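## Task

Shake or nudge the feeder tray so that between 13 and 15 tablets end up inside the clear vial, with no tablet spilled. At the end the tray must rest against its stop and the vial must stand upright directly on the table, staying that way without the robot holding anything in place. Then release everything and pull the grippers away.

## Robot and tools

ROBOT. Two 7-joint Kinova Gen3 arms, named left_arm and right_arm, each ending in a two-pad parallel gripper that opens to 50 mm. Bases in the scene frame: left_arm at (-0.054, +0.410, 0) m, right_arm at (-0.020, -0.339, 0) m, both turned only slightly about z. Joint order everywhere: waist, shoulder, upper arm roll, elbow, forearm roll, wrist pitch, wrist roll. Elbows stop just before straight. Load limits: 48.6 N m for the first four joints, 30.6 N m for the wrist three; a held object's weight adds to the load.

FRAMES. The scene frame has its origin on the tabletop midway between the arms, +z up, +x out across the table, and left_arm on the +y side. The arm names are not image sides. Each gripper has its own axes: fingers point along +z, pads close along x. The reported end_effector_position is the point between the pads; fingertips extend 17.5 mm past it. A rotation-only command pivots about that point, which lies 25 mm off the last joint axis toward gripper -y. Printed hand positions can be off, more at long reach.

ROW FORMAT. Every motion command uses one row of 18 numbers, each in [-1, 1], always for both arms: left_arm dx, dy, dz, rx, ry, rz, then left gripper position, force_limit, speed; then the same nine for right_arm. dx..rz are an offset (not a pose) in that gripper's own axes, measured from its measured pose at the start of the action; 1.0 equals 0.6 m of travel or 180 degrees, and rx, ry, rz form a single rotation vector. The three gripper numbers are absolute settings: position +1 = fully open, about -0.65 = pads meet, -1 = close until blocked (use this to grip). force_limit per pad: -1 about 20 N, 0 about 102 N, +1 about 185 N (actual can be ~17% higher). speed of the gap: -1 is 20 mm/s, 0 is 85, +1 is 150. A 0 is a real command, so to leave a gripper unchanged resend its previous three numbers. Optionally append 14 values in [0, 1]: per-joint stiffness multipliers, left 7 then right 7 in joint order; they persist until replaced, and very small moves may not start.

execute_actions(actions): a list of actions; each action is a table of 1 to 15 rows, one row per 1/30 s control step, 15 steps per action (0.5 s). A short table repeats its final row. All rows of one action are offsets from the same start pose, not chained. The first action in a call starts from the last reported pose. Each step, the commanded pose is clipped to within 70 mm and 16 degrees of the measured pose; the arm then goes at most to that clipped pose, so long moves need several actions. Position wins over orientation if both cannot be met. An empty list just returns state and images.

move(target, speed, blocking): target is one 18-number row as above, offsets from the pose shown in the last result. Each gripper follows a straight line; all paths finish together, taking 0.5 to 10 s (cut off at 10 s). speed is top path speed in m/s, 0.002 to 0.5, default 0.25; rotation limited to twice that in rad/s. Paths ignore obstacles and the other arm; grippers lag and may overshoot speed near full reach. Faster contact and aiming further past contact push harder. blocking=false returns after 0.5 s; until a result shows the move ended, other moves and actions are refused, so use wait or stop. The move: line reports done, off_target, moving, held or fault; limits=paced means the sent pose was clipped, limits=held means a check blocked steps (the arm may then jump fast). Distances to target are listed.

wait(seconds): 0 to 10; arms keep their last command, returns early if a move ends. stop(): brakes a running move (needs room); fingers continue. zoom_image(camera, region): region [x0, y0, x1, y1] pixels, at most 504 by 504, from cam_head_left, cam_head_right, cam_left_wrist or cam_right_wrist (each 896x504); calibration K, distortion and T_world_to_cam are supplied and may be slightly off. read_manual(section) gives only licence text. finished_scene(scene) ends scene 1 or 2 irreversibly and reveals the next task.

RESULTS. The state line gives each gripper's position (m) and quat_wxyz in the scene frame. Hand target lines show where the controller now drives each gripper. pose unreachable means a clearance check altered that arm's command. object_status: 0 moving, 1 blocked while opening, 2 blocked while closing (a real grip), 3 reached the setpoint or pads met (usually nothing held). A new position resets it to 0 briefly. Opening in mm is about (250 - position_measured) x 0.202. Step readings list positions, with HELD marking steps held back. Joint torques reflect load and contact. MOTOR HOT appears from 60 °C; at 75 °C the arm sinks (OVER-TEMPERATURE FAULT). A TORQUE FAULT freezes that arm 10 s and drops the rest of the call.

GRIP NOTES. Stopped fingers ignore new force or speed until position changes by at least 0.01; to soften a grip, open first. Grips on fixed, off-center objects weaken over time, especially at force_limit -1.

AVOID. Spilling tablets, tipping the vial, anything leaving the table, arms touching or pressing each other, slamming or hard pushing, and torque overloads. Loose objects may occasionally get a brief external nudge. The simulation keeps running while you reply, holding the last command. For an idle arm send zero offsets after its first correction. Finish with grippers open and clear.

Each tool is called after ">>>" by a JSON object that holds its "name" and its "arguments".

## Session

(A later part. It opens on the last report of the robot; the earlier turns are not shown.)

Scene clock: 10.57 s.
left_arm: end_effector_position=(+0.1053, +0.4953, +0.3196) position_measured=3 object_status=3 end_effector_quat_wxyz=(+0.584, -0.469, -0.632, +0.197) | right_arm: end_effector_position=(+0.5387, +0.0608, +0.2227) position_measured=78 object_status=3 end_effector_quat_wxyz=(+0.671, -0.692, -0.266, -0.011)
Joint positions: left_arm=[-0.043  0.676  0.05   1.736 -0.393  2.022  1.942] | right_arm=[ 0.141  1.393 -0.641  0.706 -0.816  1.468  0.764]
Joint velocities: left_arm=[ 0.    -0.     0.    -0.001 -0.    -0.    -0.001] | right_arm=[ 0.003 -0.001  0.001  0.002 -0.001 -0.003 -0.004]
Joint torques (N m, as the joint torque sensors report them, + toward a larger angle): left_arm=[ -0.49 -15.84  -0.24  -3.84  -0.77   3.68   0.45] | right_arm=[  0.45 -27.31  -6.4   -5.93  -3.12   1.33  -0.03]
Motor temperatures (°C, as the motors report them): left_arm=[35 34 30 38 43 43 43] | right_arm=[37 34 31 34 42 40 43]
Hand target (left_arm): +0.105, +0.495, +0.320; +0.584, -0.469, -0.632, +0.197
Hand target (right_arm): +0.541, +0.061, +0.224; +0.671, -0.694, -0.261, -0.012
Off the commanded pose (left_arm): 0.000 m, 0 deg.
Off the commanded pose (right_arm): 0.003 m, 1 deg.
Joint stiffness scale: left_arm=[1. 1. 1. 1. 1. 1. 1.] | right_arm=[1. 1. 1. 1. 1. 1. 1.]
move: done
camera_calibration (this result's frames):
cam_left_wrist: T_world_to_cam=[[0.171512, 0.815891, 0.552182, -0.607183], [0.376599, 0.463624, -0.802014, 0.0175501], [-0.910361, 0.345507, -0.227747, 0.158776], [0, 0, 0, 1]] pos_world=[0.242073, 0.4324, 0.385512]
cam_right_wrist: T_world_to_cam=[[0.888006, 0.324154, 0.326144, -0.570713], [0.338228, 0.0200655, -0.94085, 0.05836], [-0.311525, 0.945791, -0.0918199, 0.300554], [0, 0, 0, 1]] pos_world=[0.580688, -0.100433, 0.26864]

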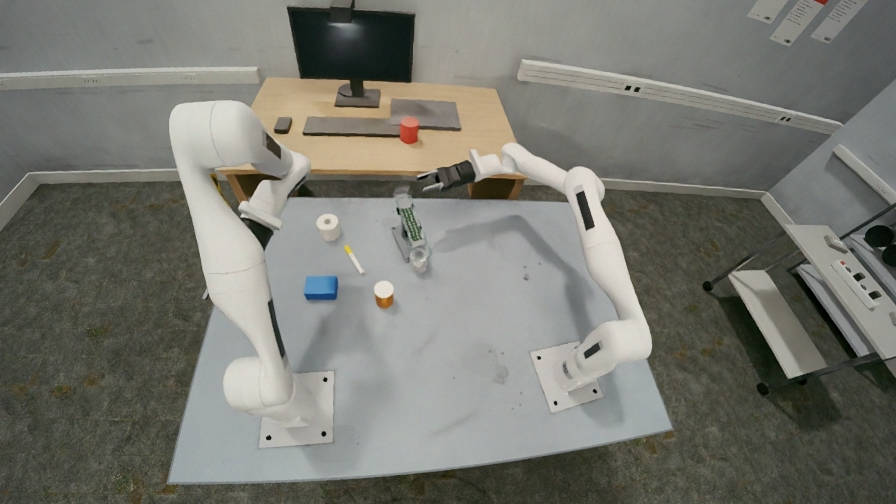

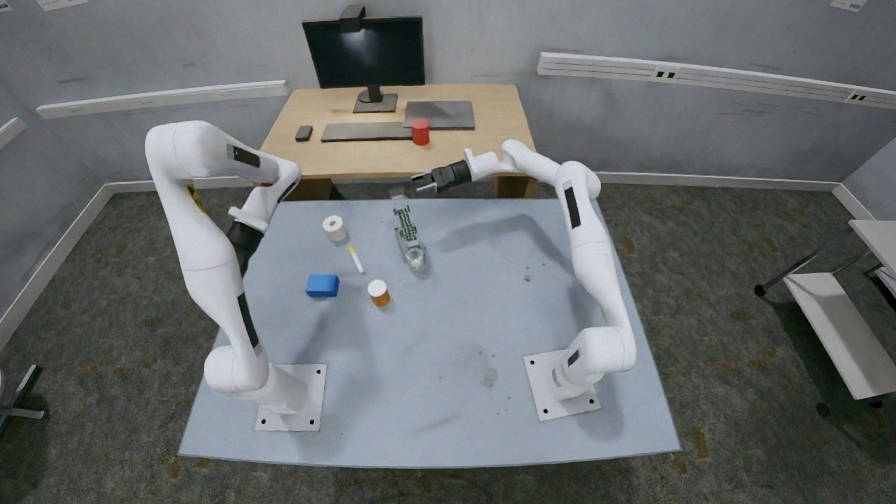

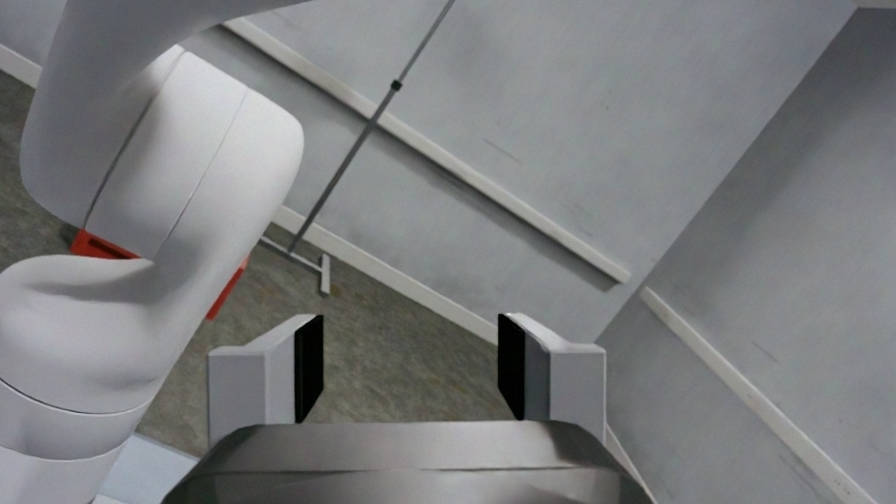

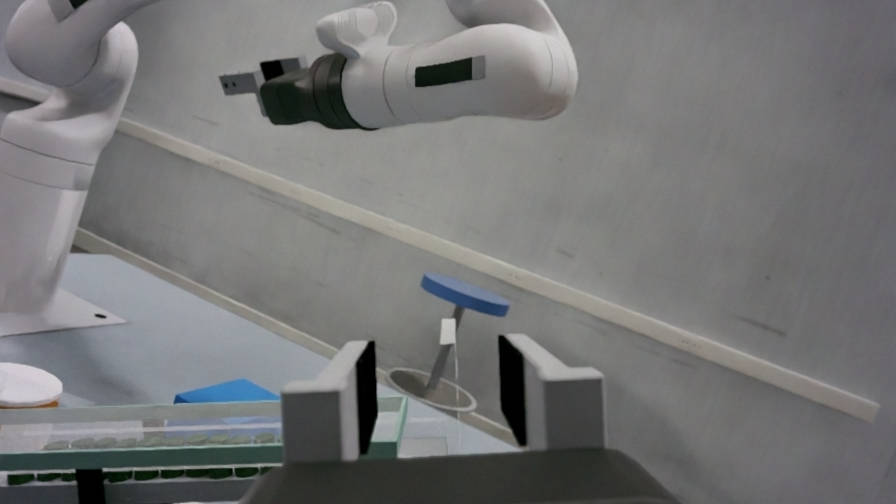

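>>> {"name": "move", "arguments": {"target": [0,0,0,0,0,0,1,0,0,0.03,0,0.105,0,0,0,1,-1,1], "speed": 0.1}}

>>> {"name": "execute_actions", "arguments": {"actions": [[[0,0,0,0,0,0,1,0,0,0,0,0,0,0,0,-0.3,0,1]]]}}

>>> {"name": "execute_actions", "arguments": {"actions": [[[0,0,0,0,0,0,1,0,0,0,0,0,0,0,0,1,0,1]]]}}

>>> {"name": "zoom_image", "arguments": {"camera": "cam_head_left", "region": [370,175,460,285]}}

Scene clock: 11.90 s.
left_arm: end_effector_position=(+0.1053, +0.4953, +0.3196) position_measured=3 object_status=3 end_effector_quat_wxyz=(+0.584, -0.469, -0.632, +0.197) | right_arm: end_effector_position=(+0.5295, +0.1231, +0.2208) position_measured=3 object_status=3 end_effector_quat_wxyz=(+0.668, -0.693, -0.271, -0.009)
Joint positions: left_arm=[-0.043  0.676  0.05   1.736 -0.393  2.022  1.942] | right_arm=[ 0.042  1.408 -0.653  0.665 -0.823  1.401  0.739]
Joint velocities: left_arm=[-0.     0.001  0.    -0.    -0.    -0.    -0.   ] | right_arm=[-0.004  0.002  0.002 -0.003  0.    -0.    -0.   ]
Joint torques (N m, as the joint torque sensors report them, + toward a larger angle): left_arm=[ -0.1  -16.39   0.1   -3.58  -0.92   3.58   0.56] | right_arm=[ -0.09 -27.31  -6.41  -6.12  -3.01   1.17  -0.06]
Motor temperatures (°C, as the motors report them): left_arm=[35 34 30 38 43 43 43] | right_arm=[37 34 31 34 42 40 43]
Hand target (left_arm): +0.105, +0.495, +0.320; +0.584, -0.469, -0.632, +0.197
Hand target (right_arm): +0.532, +0.126, +0.223; +0.671, -0.692, -0.266, -0.011
Off the commanded pose (left_arm): 0.000 m, 0 deg.
Off the commanded pose (right_arm): 0.005 m, 1 deg.
Joint stiffness scale: left_arm=[1. 1. 1. 1. 1. 1. 1.] | right_arm=[1. 1. 1. 1. 1. 1. 1.]
move: off_target (right_arm)
camera_calibration (this result's frames):
cam_left_wrist: T_world_to_cam=[[0.171512, 0.815891, 0.552182, -0.607183], [0.376599, 0.463624, -0.802014, 0.0175501], [-0.910361, 0.345506, -0.227747, 0.158776], [0, 0, 0, 1]] pos_world=[0.242073, 0.4324, 0.385512]
cam_right_wrist: T_world_to_cam=[[0.882724, 0.33456, 0.329951, -0.581452], [0.344211, 0.0176065, -0.938727, 0.0551761], [-0.31987, 0.94221, -0.0996174, 0.245214], [0, 0, 0, 1]] pos_world=[0.572706, -0.0374839, 0.268073]

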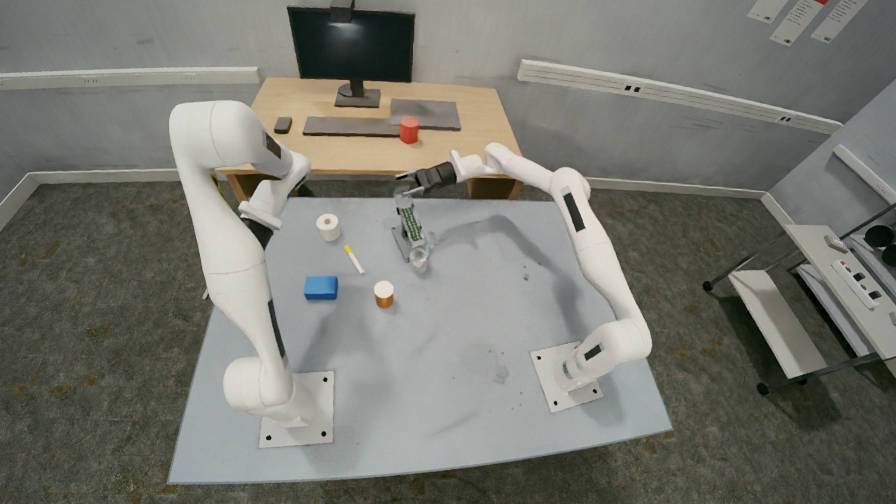

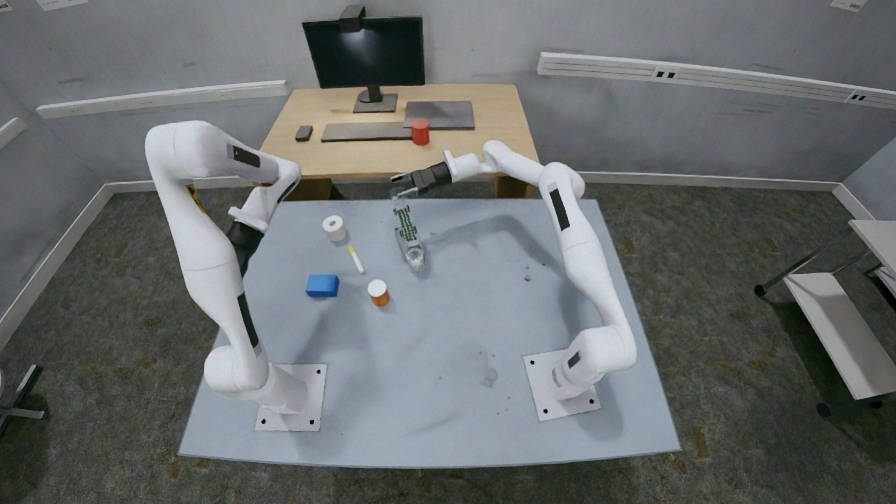

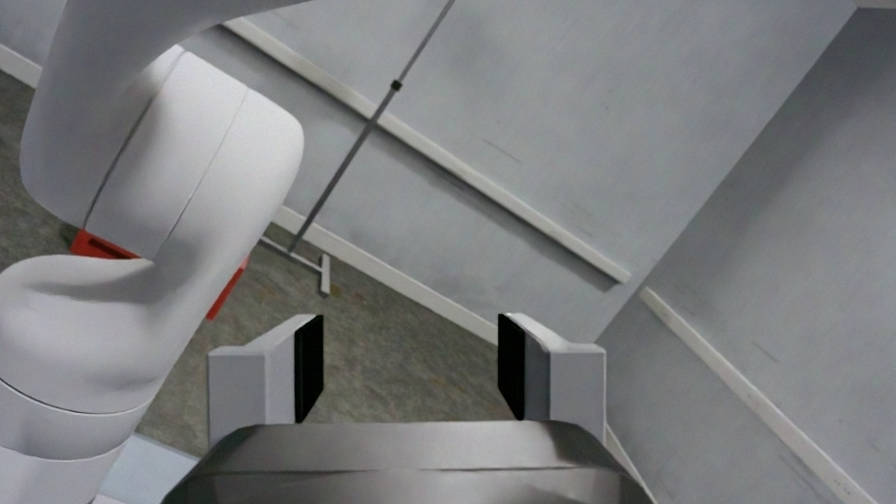

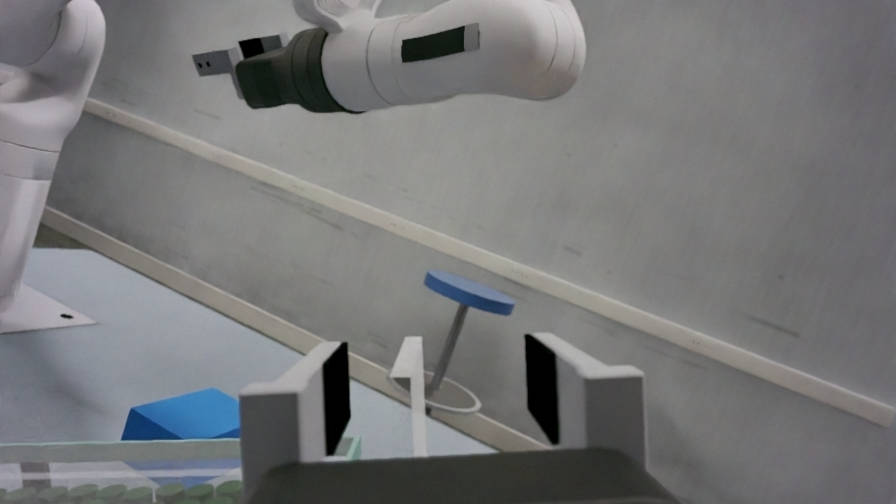

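Scene clock: 12.40 s.
left_arm: end_effector_position=(+0.1053, +0.4953, +0.3196) position_measured=3 object_status=3 end_effector_quat_wxyz=(+0.584, -0.469, -0.632, +0.197) | right_arm: end_effector_position=(+0.5241, +0.1212, +0.2184) position_measured=198 object_status=3 end_effector_quat_wxyz=(+0.667, -0.692, -0.275, -0.003)
Joint positions: left_arm=[-0.043  0.676  0.05   1.736 -0.393  2.022  1.942] | right_arm=[ 0.042  1.409 -0.653  0.669 -0.816  1.413  0.739]
Joint velocities: left_arm=[-0.    -0.     0.002  0.001  0.001  0.    -0.   ] | right_arm=[-0.    -0.    -0.001 -0.     0.     0.    -0.   ]
Joint torques (N m, as the joint torque sensors report them, + toward a larger angle): left_arm=[ -0.47 -15.95  -0.38  -3.73  -0.92   3.67   0.37] | right_arm=[ -1.41 -29.5   -8.05  -8.71  -5.08  -2.48  -0.44]
Motor temperatures (°C, as the motors report them): left_arm=[35 34 30 38 43 43 43] | right_arm=[37 34 31 34 42 40 43]
Hand target (left_arm): +0.105, +0.495, +0.320; +0.584, -0.469, -0.632, +0.197
Hand target (right_arm): +0.529, +0.123, +0.221; +0.668, -0.693, -0.271, -0.009
Off the commanded pose (left_arm): 0.000 m, 0 deg.
Off the commanded pose (right_arm): 0.006 m, 1 deg.
Joint stiffness scale: left_arm=[1. 1. 1. 1. 1. 1. 1.] | right_arm=[1. 1. 1. 1. 1. 1. 1.]
Step readings (end_effector_position):
0: left_arm (+0.1053, +0.4953, +0.3196) | right_arm (+0.5295, +0.1231, +0.2208)
1: left_arm (+0.1053, +0.4953, +0.3196) | right_arm (+0.5295, +0.1231, +0.2208)
2: left_arm (+0.1053, +0.4953, +0.3196) | right_arm (+0.5295, +0.1231, +0.2208)
4: left_arm (+0.1053, +0.4953, +0.3196) | right_arm (+0.5295, +0.1231, +0.2208)
8: left_arm (+0.1053, +0.4953, +0.3196) | right_arm (+0.5251, +0.1218, +0.2190)
15: end_effector_position above
camera_calibration (this result's frames):
cam_left_wrist: T_world_to_cam=[[0.171512, 0.815891, 0.552182, -0.607183], [0.376599, 0.463624, -0.802014, 0.0175502], [-0.910361, 0.345507, -0.227747, 0.158776], [0, 0, 0, 1]] pos_world=[0.242073, 0.4324, 0.385512]
cam_right_wrist: T_world_to_cam=[[0.878716, 0.349215, 0.325433, -0.573938], [0.340324, 0.0197349, -0.940101, 0.05691], [-0.33472, 0.936835, -0.101505, 0.253867], [0, 0, 0, 1]] pos_world=[0.569935, -0.0385264, 0.266049]

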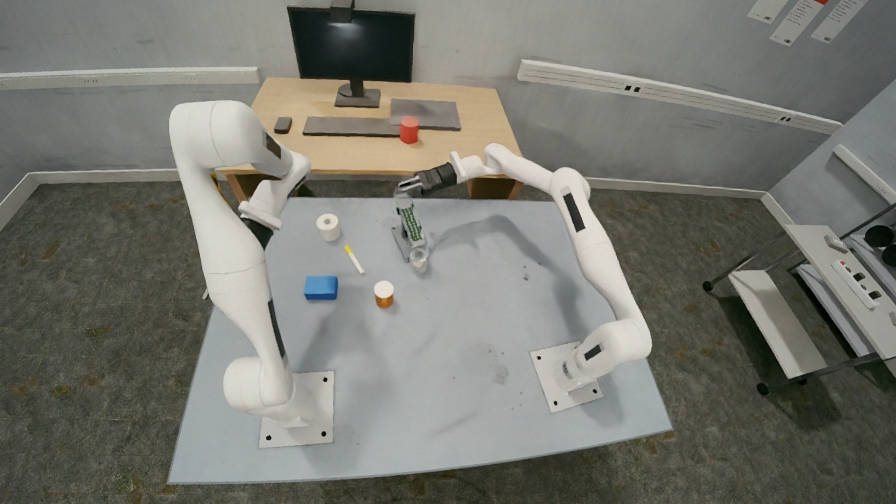

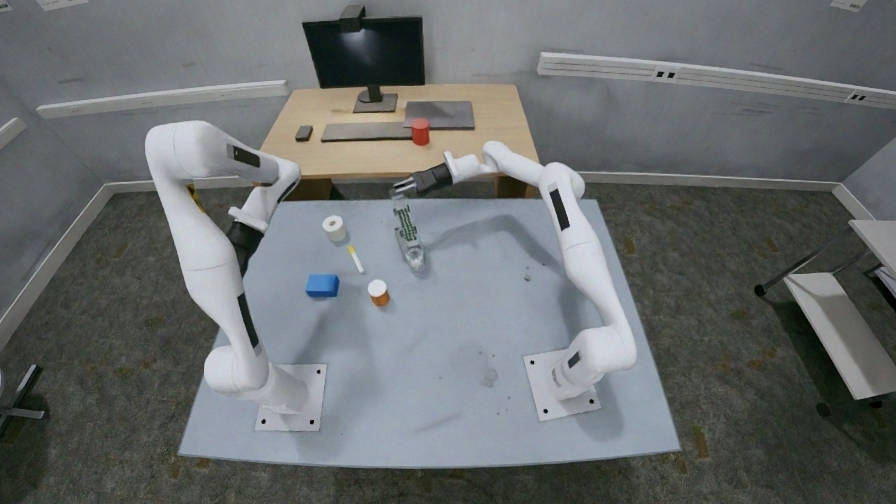

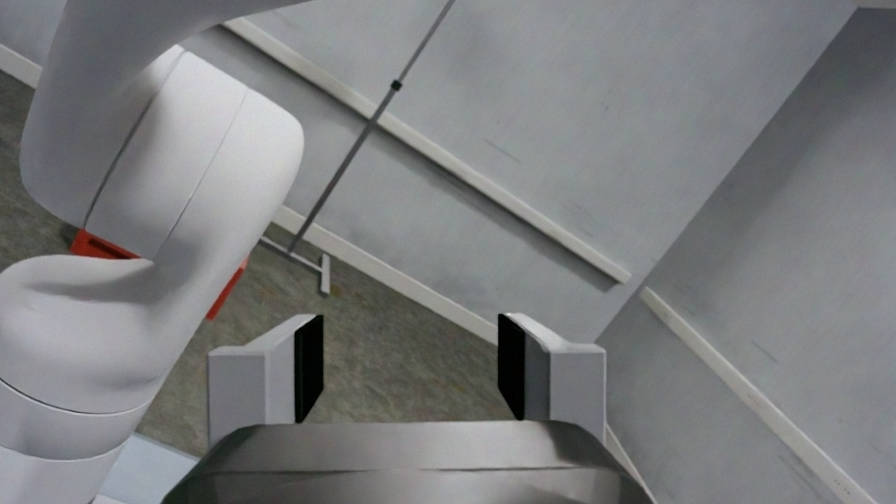

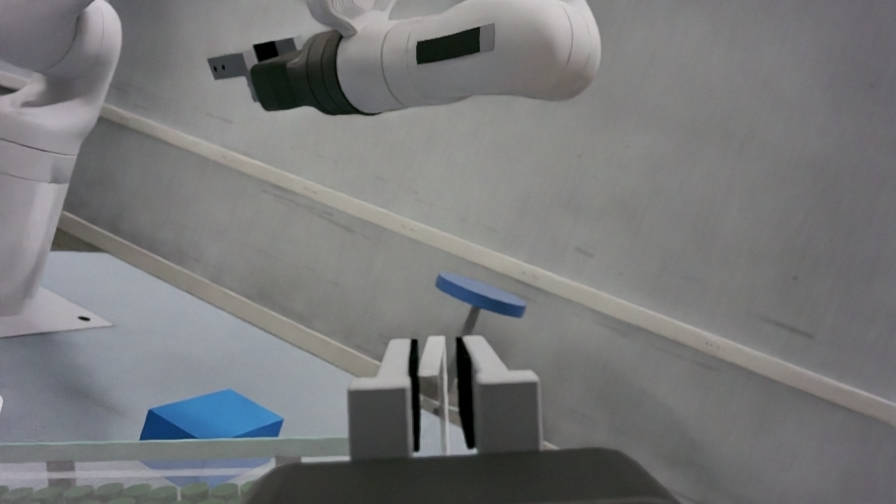

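Scene clock: 12.90 s.
left_arm: end_effector_position=(+0.1053, +0.4953, +0.3196) position_measured=3 object_status=3 end_effector_quat_wxyz=(+0.584, -0.469, -0.632, +0.197) | right_arm: end_effector_position=(+0.5241, +0.1212, +0.2185) position_measured=3 object_status=3 end_effector_quat_wxyz=(+0.667, -0.692, -0.275, -0.003)
Joint positions: left_arm=[-0.043  0.676  0.05   1.736 -0.393  2.022  1.942] | right_arm=[ 0.042  1.409 -0.653  0.669 -0.816  1.413  0.739]
Joint velocities: left_arm=[ 0.     0.    -0.    -0.001  0.001  0.001 -0.   ] | right_arm=[-0.    -0.     0.001  0.     0.001 -0.001 -0.   ]
Joint torques (N m, as the joint torque sensors report them, + toward a larger angle): left_arm=[ -0.37 -16.08  -0.36  -3.69  -0.95   3.38   0.23] | right_arm=[  0.01 -28.29  -6.58  -5.89  -2.97   1.28  -0.09]
Motor temperatures (°C, as the motors report them): left_arm=[35 34 30 38 43 43 43] | right_arm=[37 34 31 34 42 40 43]
Hand target (left_arm): +0.105, +0.495, +0.320; +0.584, -0.469, -0.632, +0.197
Hand target (right_arm): +0.524, +0.121, +0.218; +0.667, -0.692, -0.275, -0.003
Off the commanded pose (left_arm): 0.000 m, 0 deg.
Off the commanded pose (right_arm): 0.000 m, 0 deg.
Joint stiffness scale: left_arm=[1. 1. 1. 1. 1. 1. 1.] | right_arm=[1. 1. 1. 1. 1. 1. 1.]
Step readings (end_effector_position):
0: left_arm (+0.1053, +0.4953, +0.3196) | right_arm (+0.5241, +0.1212, +0.2184)
1: left_arm (+0.1053, +0.4953, +0.3196) | right_arm (+0.5241, +0.1212, +0.2184)
2: left_arm (+0.1053, +0.4953, +0.3196) | right_arm (+0.5241, +0.1212, +0.2185)
4: left_arm (+0.1053, +0.4953, +0.3196) | right_arm (+0.5241, +0.1212, +0.2185)
8: left_arm (+0.1053, +0.4953, +0.3196) | right_arm (+0.5241, +0.1212, +0.2185)
15: end_effector_position above
camera_calibration (this result's frames):
cam_left_wrist: T_world_to_cam=[[0.171512, 0.815891, 0.552182, -0.607183], [0.376599, 0.463624, -0.802014, 0.0175503], [-0.910361, 0.345506, -0.227747, 0.158776], [0, 0, 0, 1]] pos_world=[0.242073, 0.4324, 0.385512]
cam_right_wrist: T_world_to_cam=[[0.87871, 0.349214, 0.325452, -0.573944], [0.340343, 0.0197363, -0.940094, 0.056909], [-0.334718, 0.936835, -0.10151, 0.253868], [0, 0, 0, 1]] pos_world=[0.569935, -0.0385264, 0.266061]

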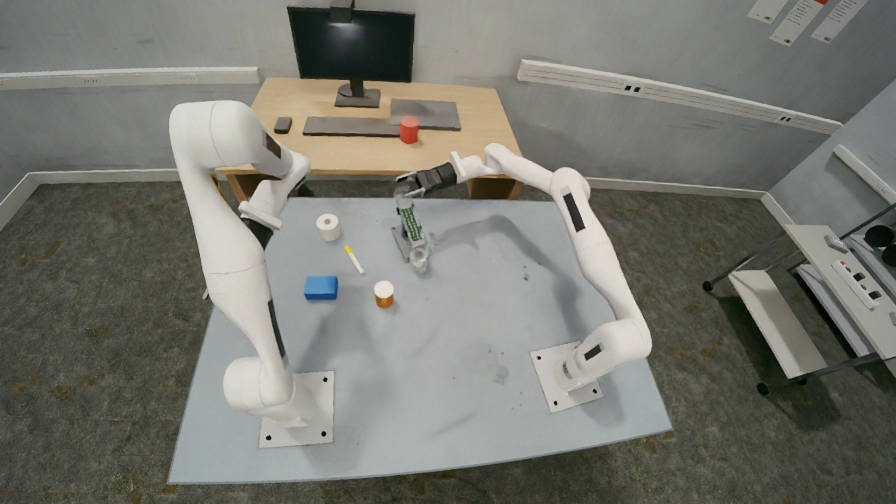

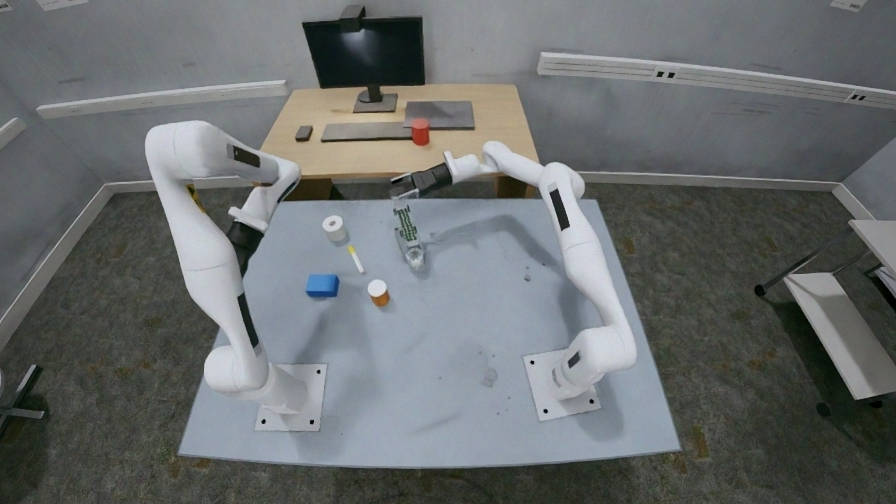

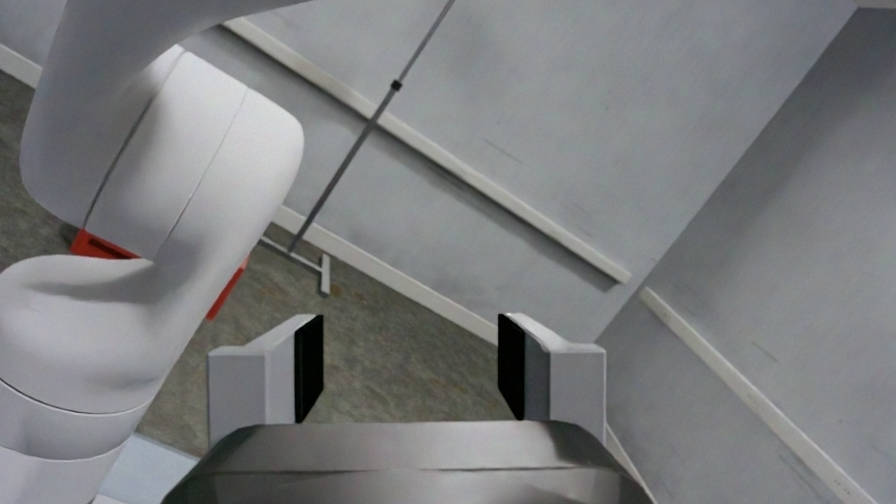

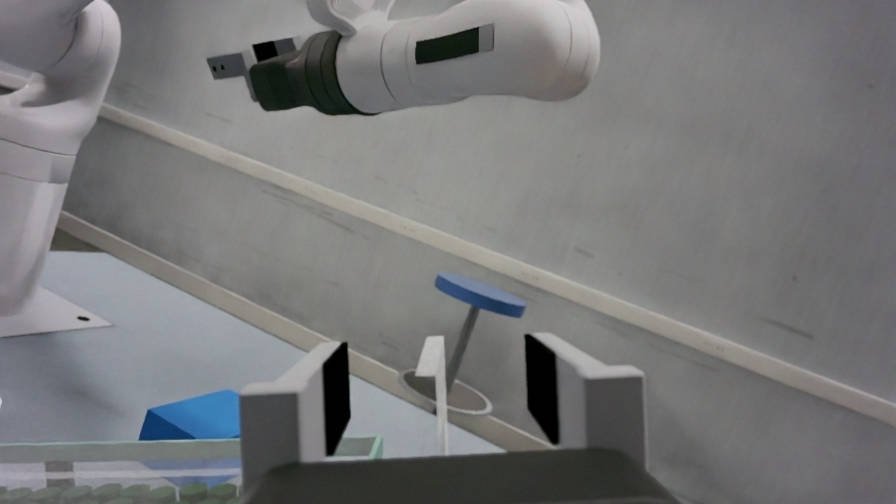

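Region (370, 175, 460, 285) of cam_head_left's 896x504 image, scaled by 4.582, with more detail than that image has; it fills the left 412 columns of this view, and the rest is white.

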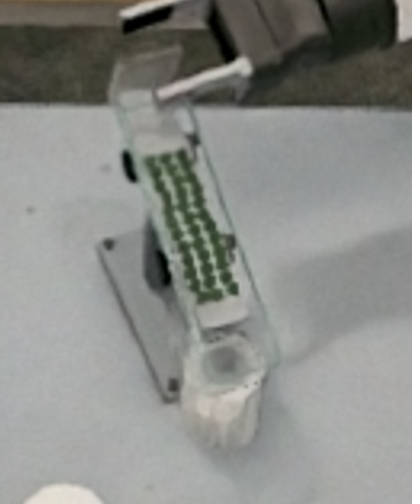

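>>> {"name": "move", "arguments": {"target": [-0.287,-0.036,-0.4,-0.36,-0.535,0,1,0,0,-0.027,-0.006,0.012,0,0.01,0,1,0,1], "speed": 0.4}}

>>> {"name": "execute_actions", "arguments": {"actions": [[[0,0,0,0,0,0,1,0,0,0,0,0,0,0,0,-0.3,0,1]]]}}

>>> {"name": "execute_actions", "arguments": {"actions": [[[0,0,0,0,0,0,1,0,0,0,0,0,0,0,0,1,0,1]]]}}

Scene clock: 16.27 s.
left_arm: end_effector_position=(+0.2968, +0.2694, +0.2986) position_measured=3 object_status=3 end_effector_quat_wxyz=(+0.353, +0.391, +0.839, -0.135) | right_arm: end_effector_position=(+0.5046, +0.1206, +0.2119) position_measured=3 object_status=3 end_effector_quat_wxyz=(+0.670, -0.693, -0.266, -0.009)
Joint positions: left_arm=[-0.233 -0.133 -0.039  2.261  0.951  0.872  1.37 ] | right_arm=[ 0.094  1.37  -0.692  0.854 -0.816  1.305  0.822]
Joint velocities: left_arm=[-0.001 -0.003  0.003  0.003  0.002 -0.    -0.003] | right_arm=[ 0.001  0.001 -0.001  0.    -0.001 -0.001 -0.   ]
Joint torques (N m, as the joint torque sensors report them, + toward a larger angle): left_arm=[-0.38 -6.17 -0.69 -9.91  1.39  0.61  0.58] | right_arm=[  0.02 -26.56  -7.19  -5.16  -2.89   1.44  -0.1 ]
Motor temperatures (°C, as the motors report them): left_arm=[35 34 30 38 43 43 43] | right_arm=[37 34 31 34 42 40 43]
Hand target (left_arm): +0.299, +0.272, +0.299; +0.356, +0.387, +0.840, -0.132
Hand target (right_arm): +0.506, +0.122, +0.215; +0.671, -0.692, -0.265, -0.013
Off the commanded pose (left_arm): 0.002 m, 1 deg.
Off the commanded pose (right_arm): 0.004 m, 1 deg.
Joint stiffness scale: left_arm=[1. 1. 1. 1. 1. 1. 1.] | right_arm=[1. 1. 1. 1. 1. 1. 1.]
move: off_target (right_arm)
camera_calibration (this result's frames):
cam_left_wrist: T_world_to_cam=[[-0.456052, 0.593938, -0.662763, 0.164663], [0.750087, 0.657308, 0.0729092, -0.390973], [0.478943, -0.463879, -0.745272, 0.366536], [0, 0, 0, 1]] pos_world=[0.192809, 0.329218, 0.410807]
cam_right_wrist: T_world_to_cam=[[0.887659, 0.328401, 0.322822, -0.55598], [0.336061, 0.0173202, -0.941681, 0.0601825], [-0.314841, 0.944379, -0.0949885, 0.234923], [0, 0, 0, 1]] pos_world=[0.547259, -0.0403139, 0.25847]

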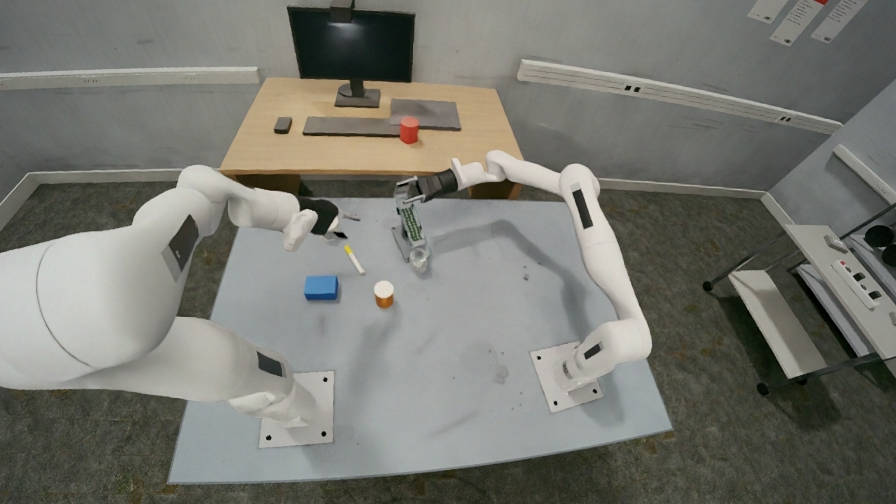

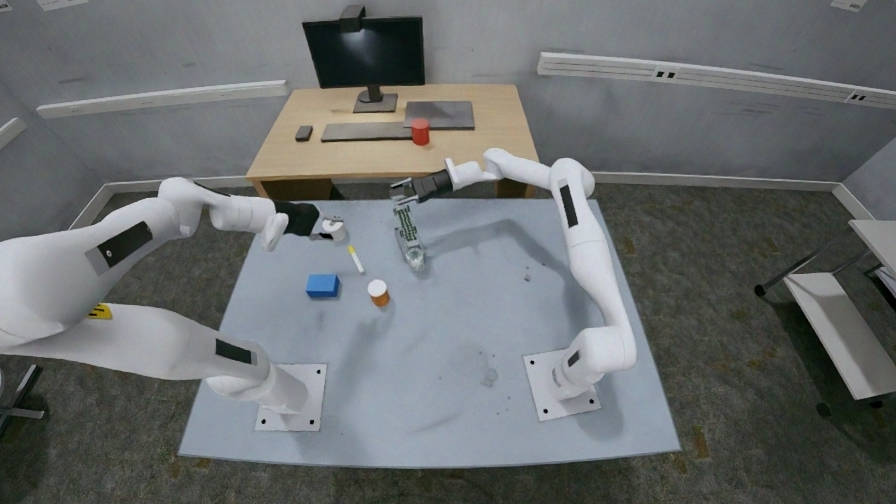

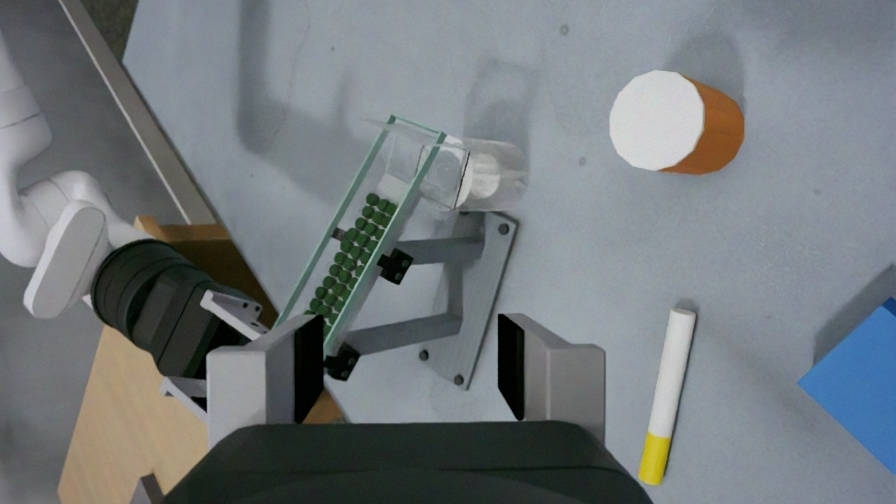

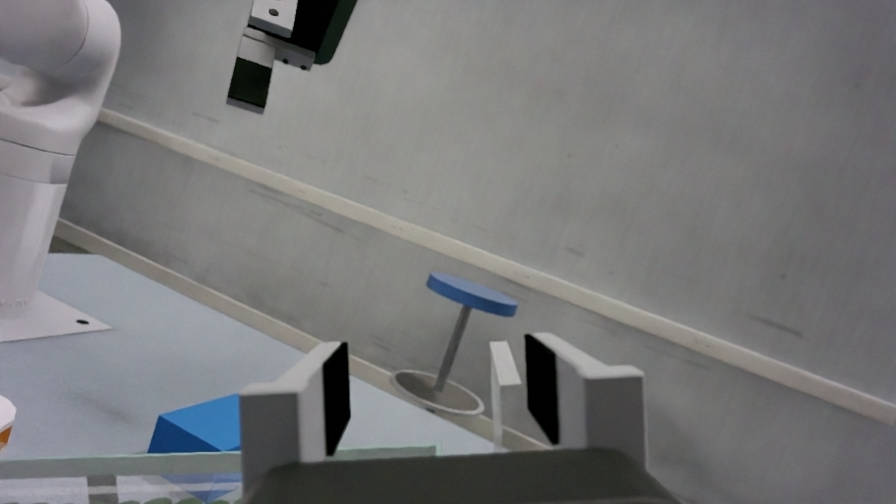

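Scene clock: 16.77 s.
left_arm: end_effector_position=(+0.2968, +0.2694, +0.2986) position_measured=3 object_status=3 end_effector_quat_wxyz=(+0.353, +0.391, +0.839, -0.135) | right_arm: end_effector_position=(+0.5112, +0.1233, +0.2150) position_measured=198 object_status=3 end_effector_quat_wxyz=(+0.671, -0.694, -0.261, -0.016)
Joint positions: left_arm=[-0.233 -0.133 -0.039  2.261  0.951  0.872  1.37 ] | right_arm=[ 0.093  1.369 -0.693  0.849 -0.827  1.292  0.822]
Joint velocities: left_arm=[-0.    -0.    -0.    -0.002 -0.    -0.     0.001] | right_arm=[-0.     0.001  0.    -0.     0.    -0.     0.   ]
Joint torques (N m, as the joint torque sensors report them, + toward a larger angle): left_arm=[-0.7  -6.11 -0.31 -9.41  1.56  0.51  0.54] | right_arm=[  1.91 -25.18  -5.35  -2.02  -0.4    5.21   0.22]
Motor temperatures (°C, as the motors report them): left_arm=[35 34 30 38 43 43 43] | right_arm=[37 34 31 34 42 40 43]
Hand target (left_arm): +0.297, +0.269, +0.299; +0.353, +0.391, +0.839, -0.135
Hand target (right_arm): +0.505, +0.121, +0.212; +0.670, -0.693, -0.266, -0.009
Off the commanded pose (left_arm): 0.000 m, 0 deg.
Off the commanded pose (right_arm): 0.008 m, 1 deg.
Joint stiffness scale: left_arm=[1. 1. 1. 1. 1. 1. 1.] | right_arm=[1. 1. 1. 1. 1. 1. 1.]
Step readings (end_effector_position):
0: left_arm (+0.2968, +0.2694, +0.2986) | right_arm (+0.5046, +0.1206, +0.2119)
1: left_arm (+0.2968, +0.2694, +0.2986) | right_arm (+0.5046, +0.1206, +0.2119)
2: left_arm (+0.2968, +0.2694, +0.2986) | right_arm (+0.5046, +0.1206, +0.2119)
4: left_arm (+0.2968, +0.2694, +0.2986) | right_arm (+0.5047, +0.1206, +0.2119)
8: left_arm (+0.2968, +0.2694, +0.2986) | right_arm (+0.5102, +0.1228, +0.2144)
15: end_effector_position above
camera_calibration (this result's frames):
cam_left_wrist: T_world_to_cam=[[-0.45603, 0.593943, -0.662774, 0.164659], [0.750089, 0.657303, 0.072932, -0.390971], [0.478961, -0.46388, -0.74526, 0.366533], [0, 0, 0, 1]] pos_world=[0.192798, 0.329216, 0.410808]
cam_right_wrist: T_world_to_cam=[[0.892646, 0.310598, 0.326668, -0.564845], [0.338877, 0.0154559, -0.940704, 0.0594096], [-0.29723, 0.950416, -0.091458, 0.224296], [0, 0, 0, 1]] pos_world=[0.550741, -0.0386526, 0.260917]

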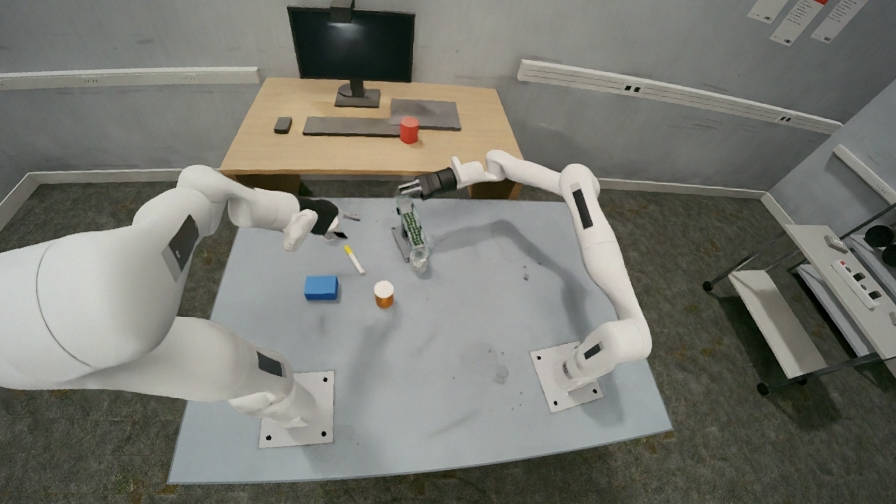

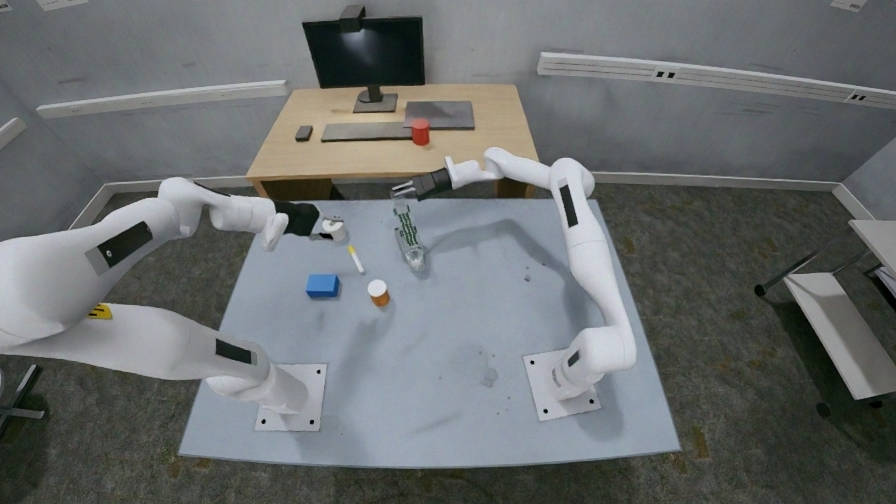

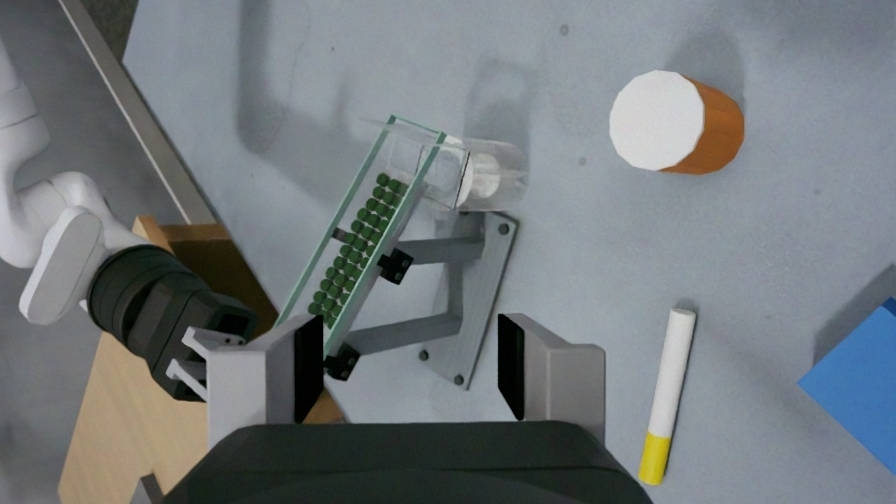

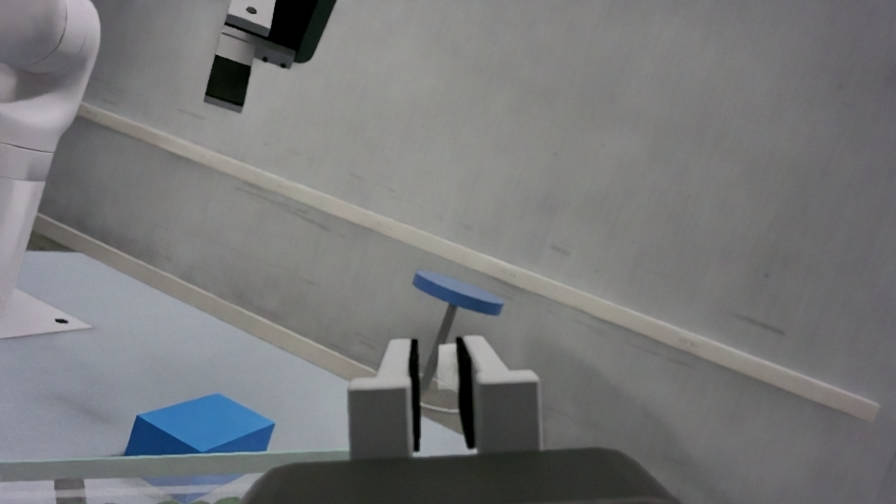

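Scene clock: 17.27 s.
left_arm: end_effector_position=(+0.2968, +0.2694, +0.2986) position_measured=3 object_status=3 end_effector_quat_wxyz=(+0.353, +0.391, +0.839, -0.135) | right_arm: end_effector_position=(+0.5112, +0.1232, +0.2150) position_measured=3 object_status=3 end_effector_quat_wxyz=(+0.671, -0.694, -0.261, -0.016)
Joint positions: left_arm=[-0.233 -0.133 -0.039  2.261  0.951  0.872  1.37 ] | right_arm=[ 0.093  1.369 -0.693  0.849 -0.827  1.292  0.822]
Joint velocities: left_arm=[-0.    -0.     0.001 -0.001 -0.     0.001  0.   ] | right_arm=[-0.    -0.001 -0.002  0.     0.001 -0.001 -0.   ]
Joint torques (N m, as the joint torque sensors report them, + toward a larger angle): left_arm=[-0.1  -6.1  -0.01 -9.74  1.56  0.56  0.44] | right_arm=[ -0.15 -26.61  -7.46  -5.31  -2.85   1.35  -0.06]
Motor temperatures (°C, as the motors report them): left_arm=[35 34 30 38 43 43 43] | right_arm=[37 35 31 34 42 40 43]
Hand target (left_arm): +0.297, +0.269, +0.299; +0.353, +0.391, +0.839, -0.135
Hand target (right_arm): +0.511, +0.123, +0.215; +0.671, -0.694, -0.261, -0.016
Off the commanded pose (left_arm): 0.000 m, 0 deg.
Off the commanded pose (right_arm): 0.000 m, 0 deg.
Joint stiffness scale: left_arm=[1. 1. 1. 1. 1. 1. 1.] | right_arm=[1. 1. 1. 1. 1. 1. 1.]
Step readings (end_effector_position):
0: left_arm (+0.2968, +0.2694, +0.2986) | right_arm (+0.5112, +0.1233, +0.2150)
1: left_arm (+0.2968, +0.2694, +0.2986) | right_arm (+0.5112, +0.1233, +0.2150)
2: left_arm (+0.2968, +0.2694, +0.2986) | right_arm (+0.5112, +0.1233, +0.2150)
4: left_arm (+0.2968, +0.2694, +0.2986) | right_arm (+0.5112, +0.1232, +0.2150)
8: left_arm (+0.2968, +0.2694, +0.2986) | right_arm (+0.5112, +0.1232, +0.2150)
15: end_effector_position above
camera_calibration (this result's frames):
cam_left_wrist: T_world_to_cam=[[-0.45603, 0.593943, -0.662774, 0.164659], [0.750089, 0.657303, 0.072932, -0.390971], [0.478961, -0.46388, -0.74526, 0.366533], [0, 0, 0, 1]] pos_world=[0.192798, 0.329216, 0.410808]
cam_right_wrist: T_world_to_cam=[[0.892633, 0.310565, 0.326736, -0.564876], [0.338948, 0.0154479, -0.940678, 0.0594001], [-0.297189, 0.950427, -0.0914762, 0.224304], [0, 0, 0, 1]] pos_world=[0.550754, -0.0386715, 0.26096]

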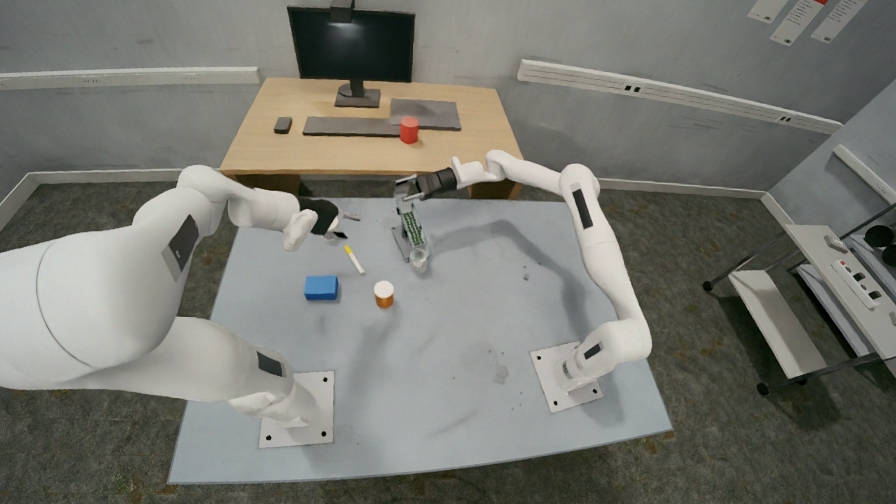

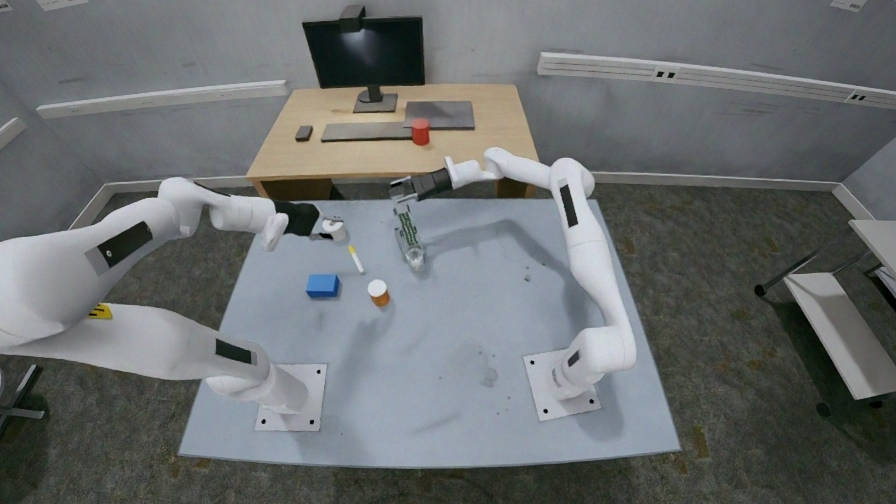

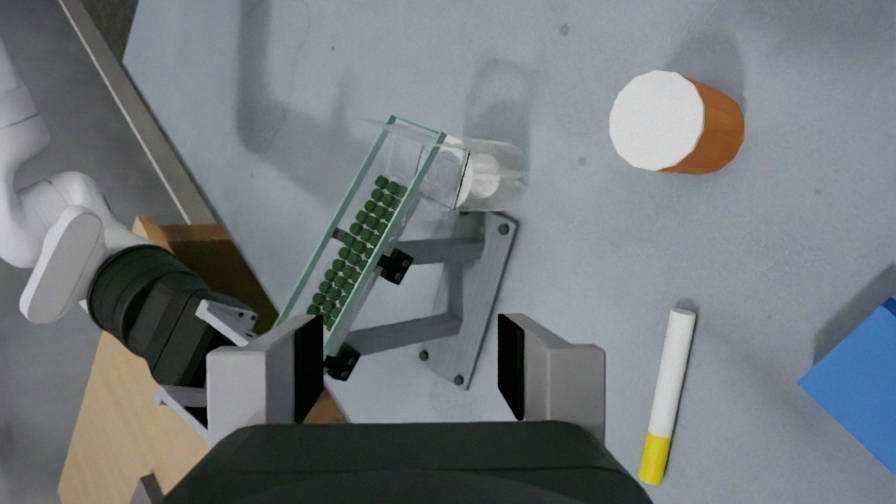

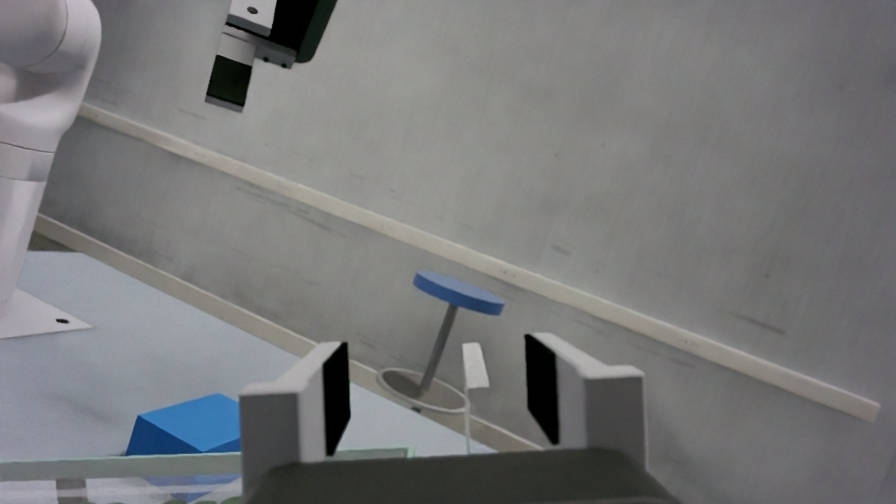

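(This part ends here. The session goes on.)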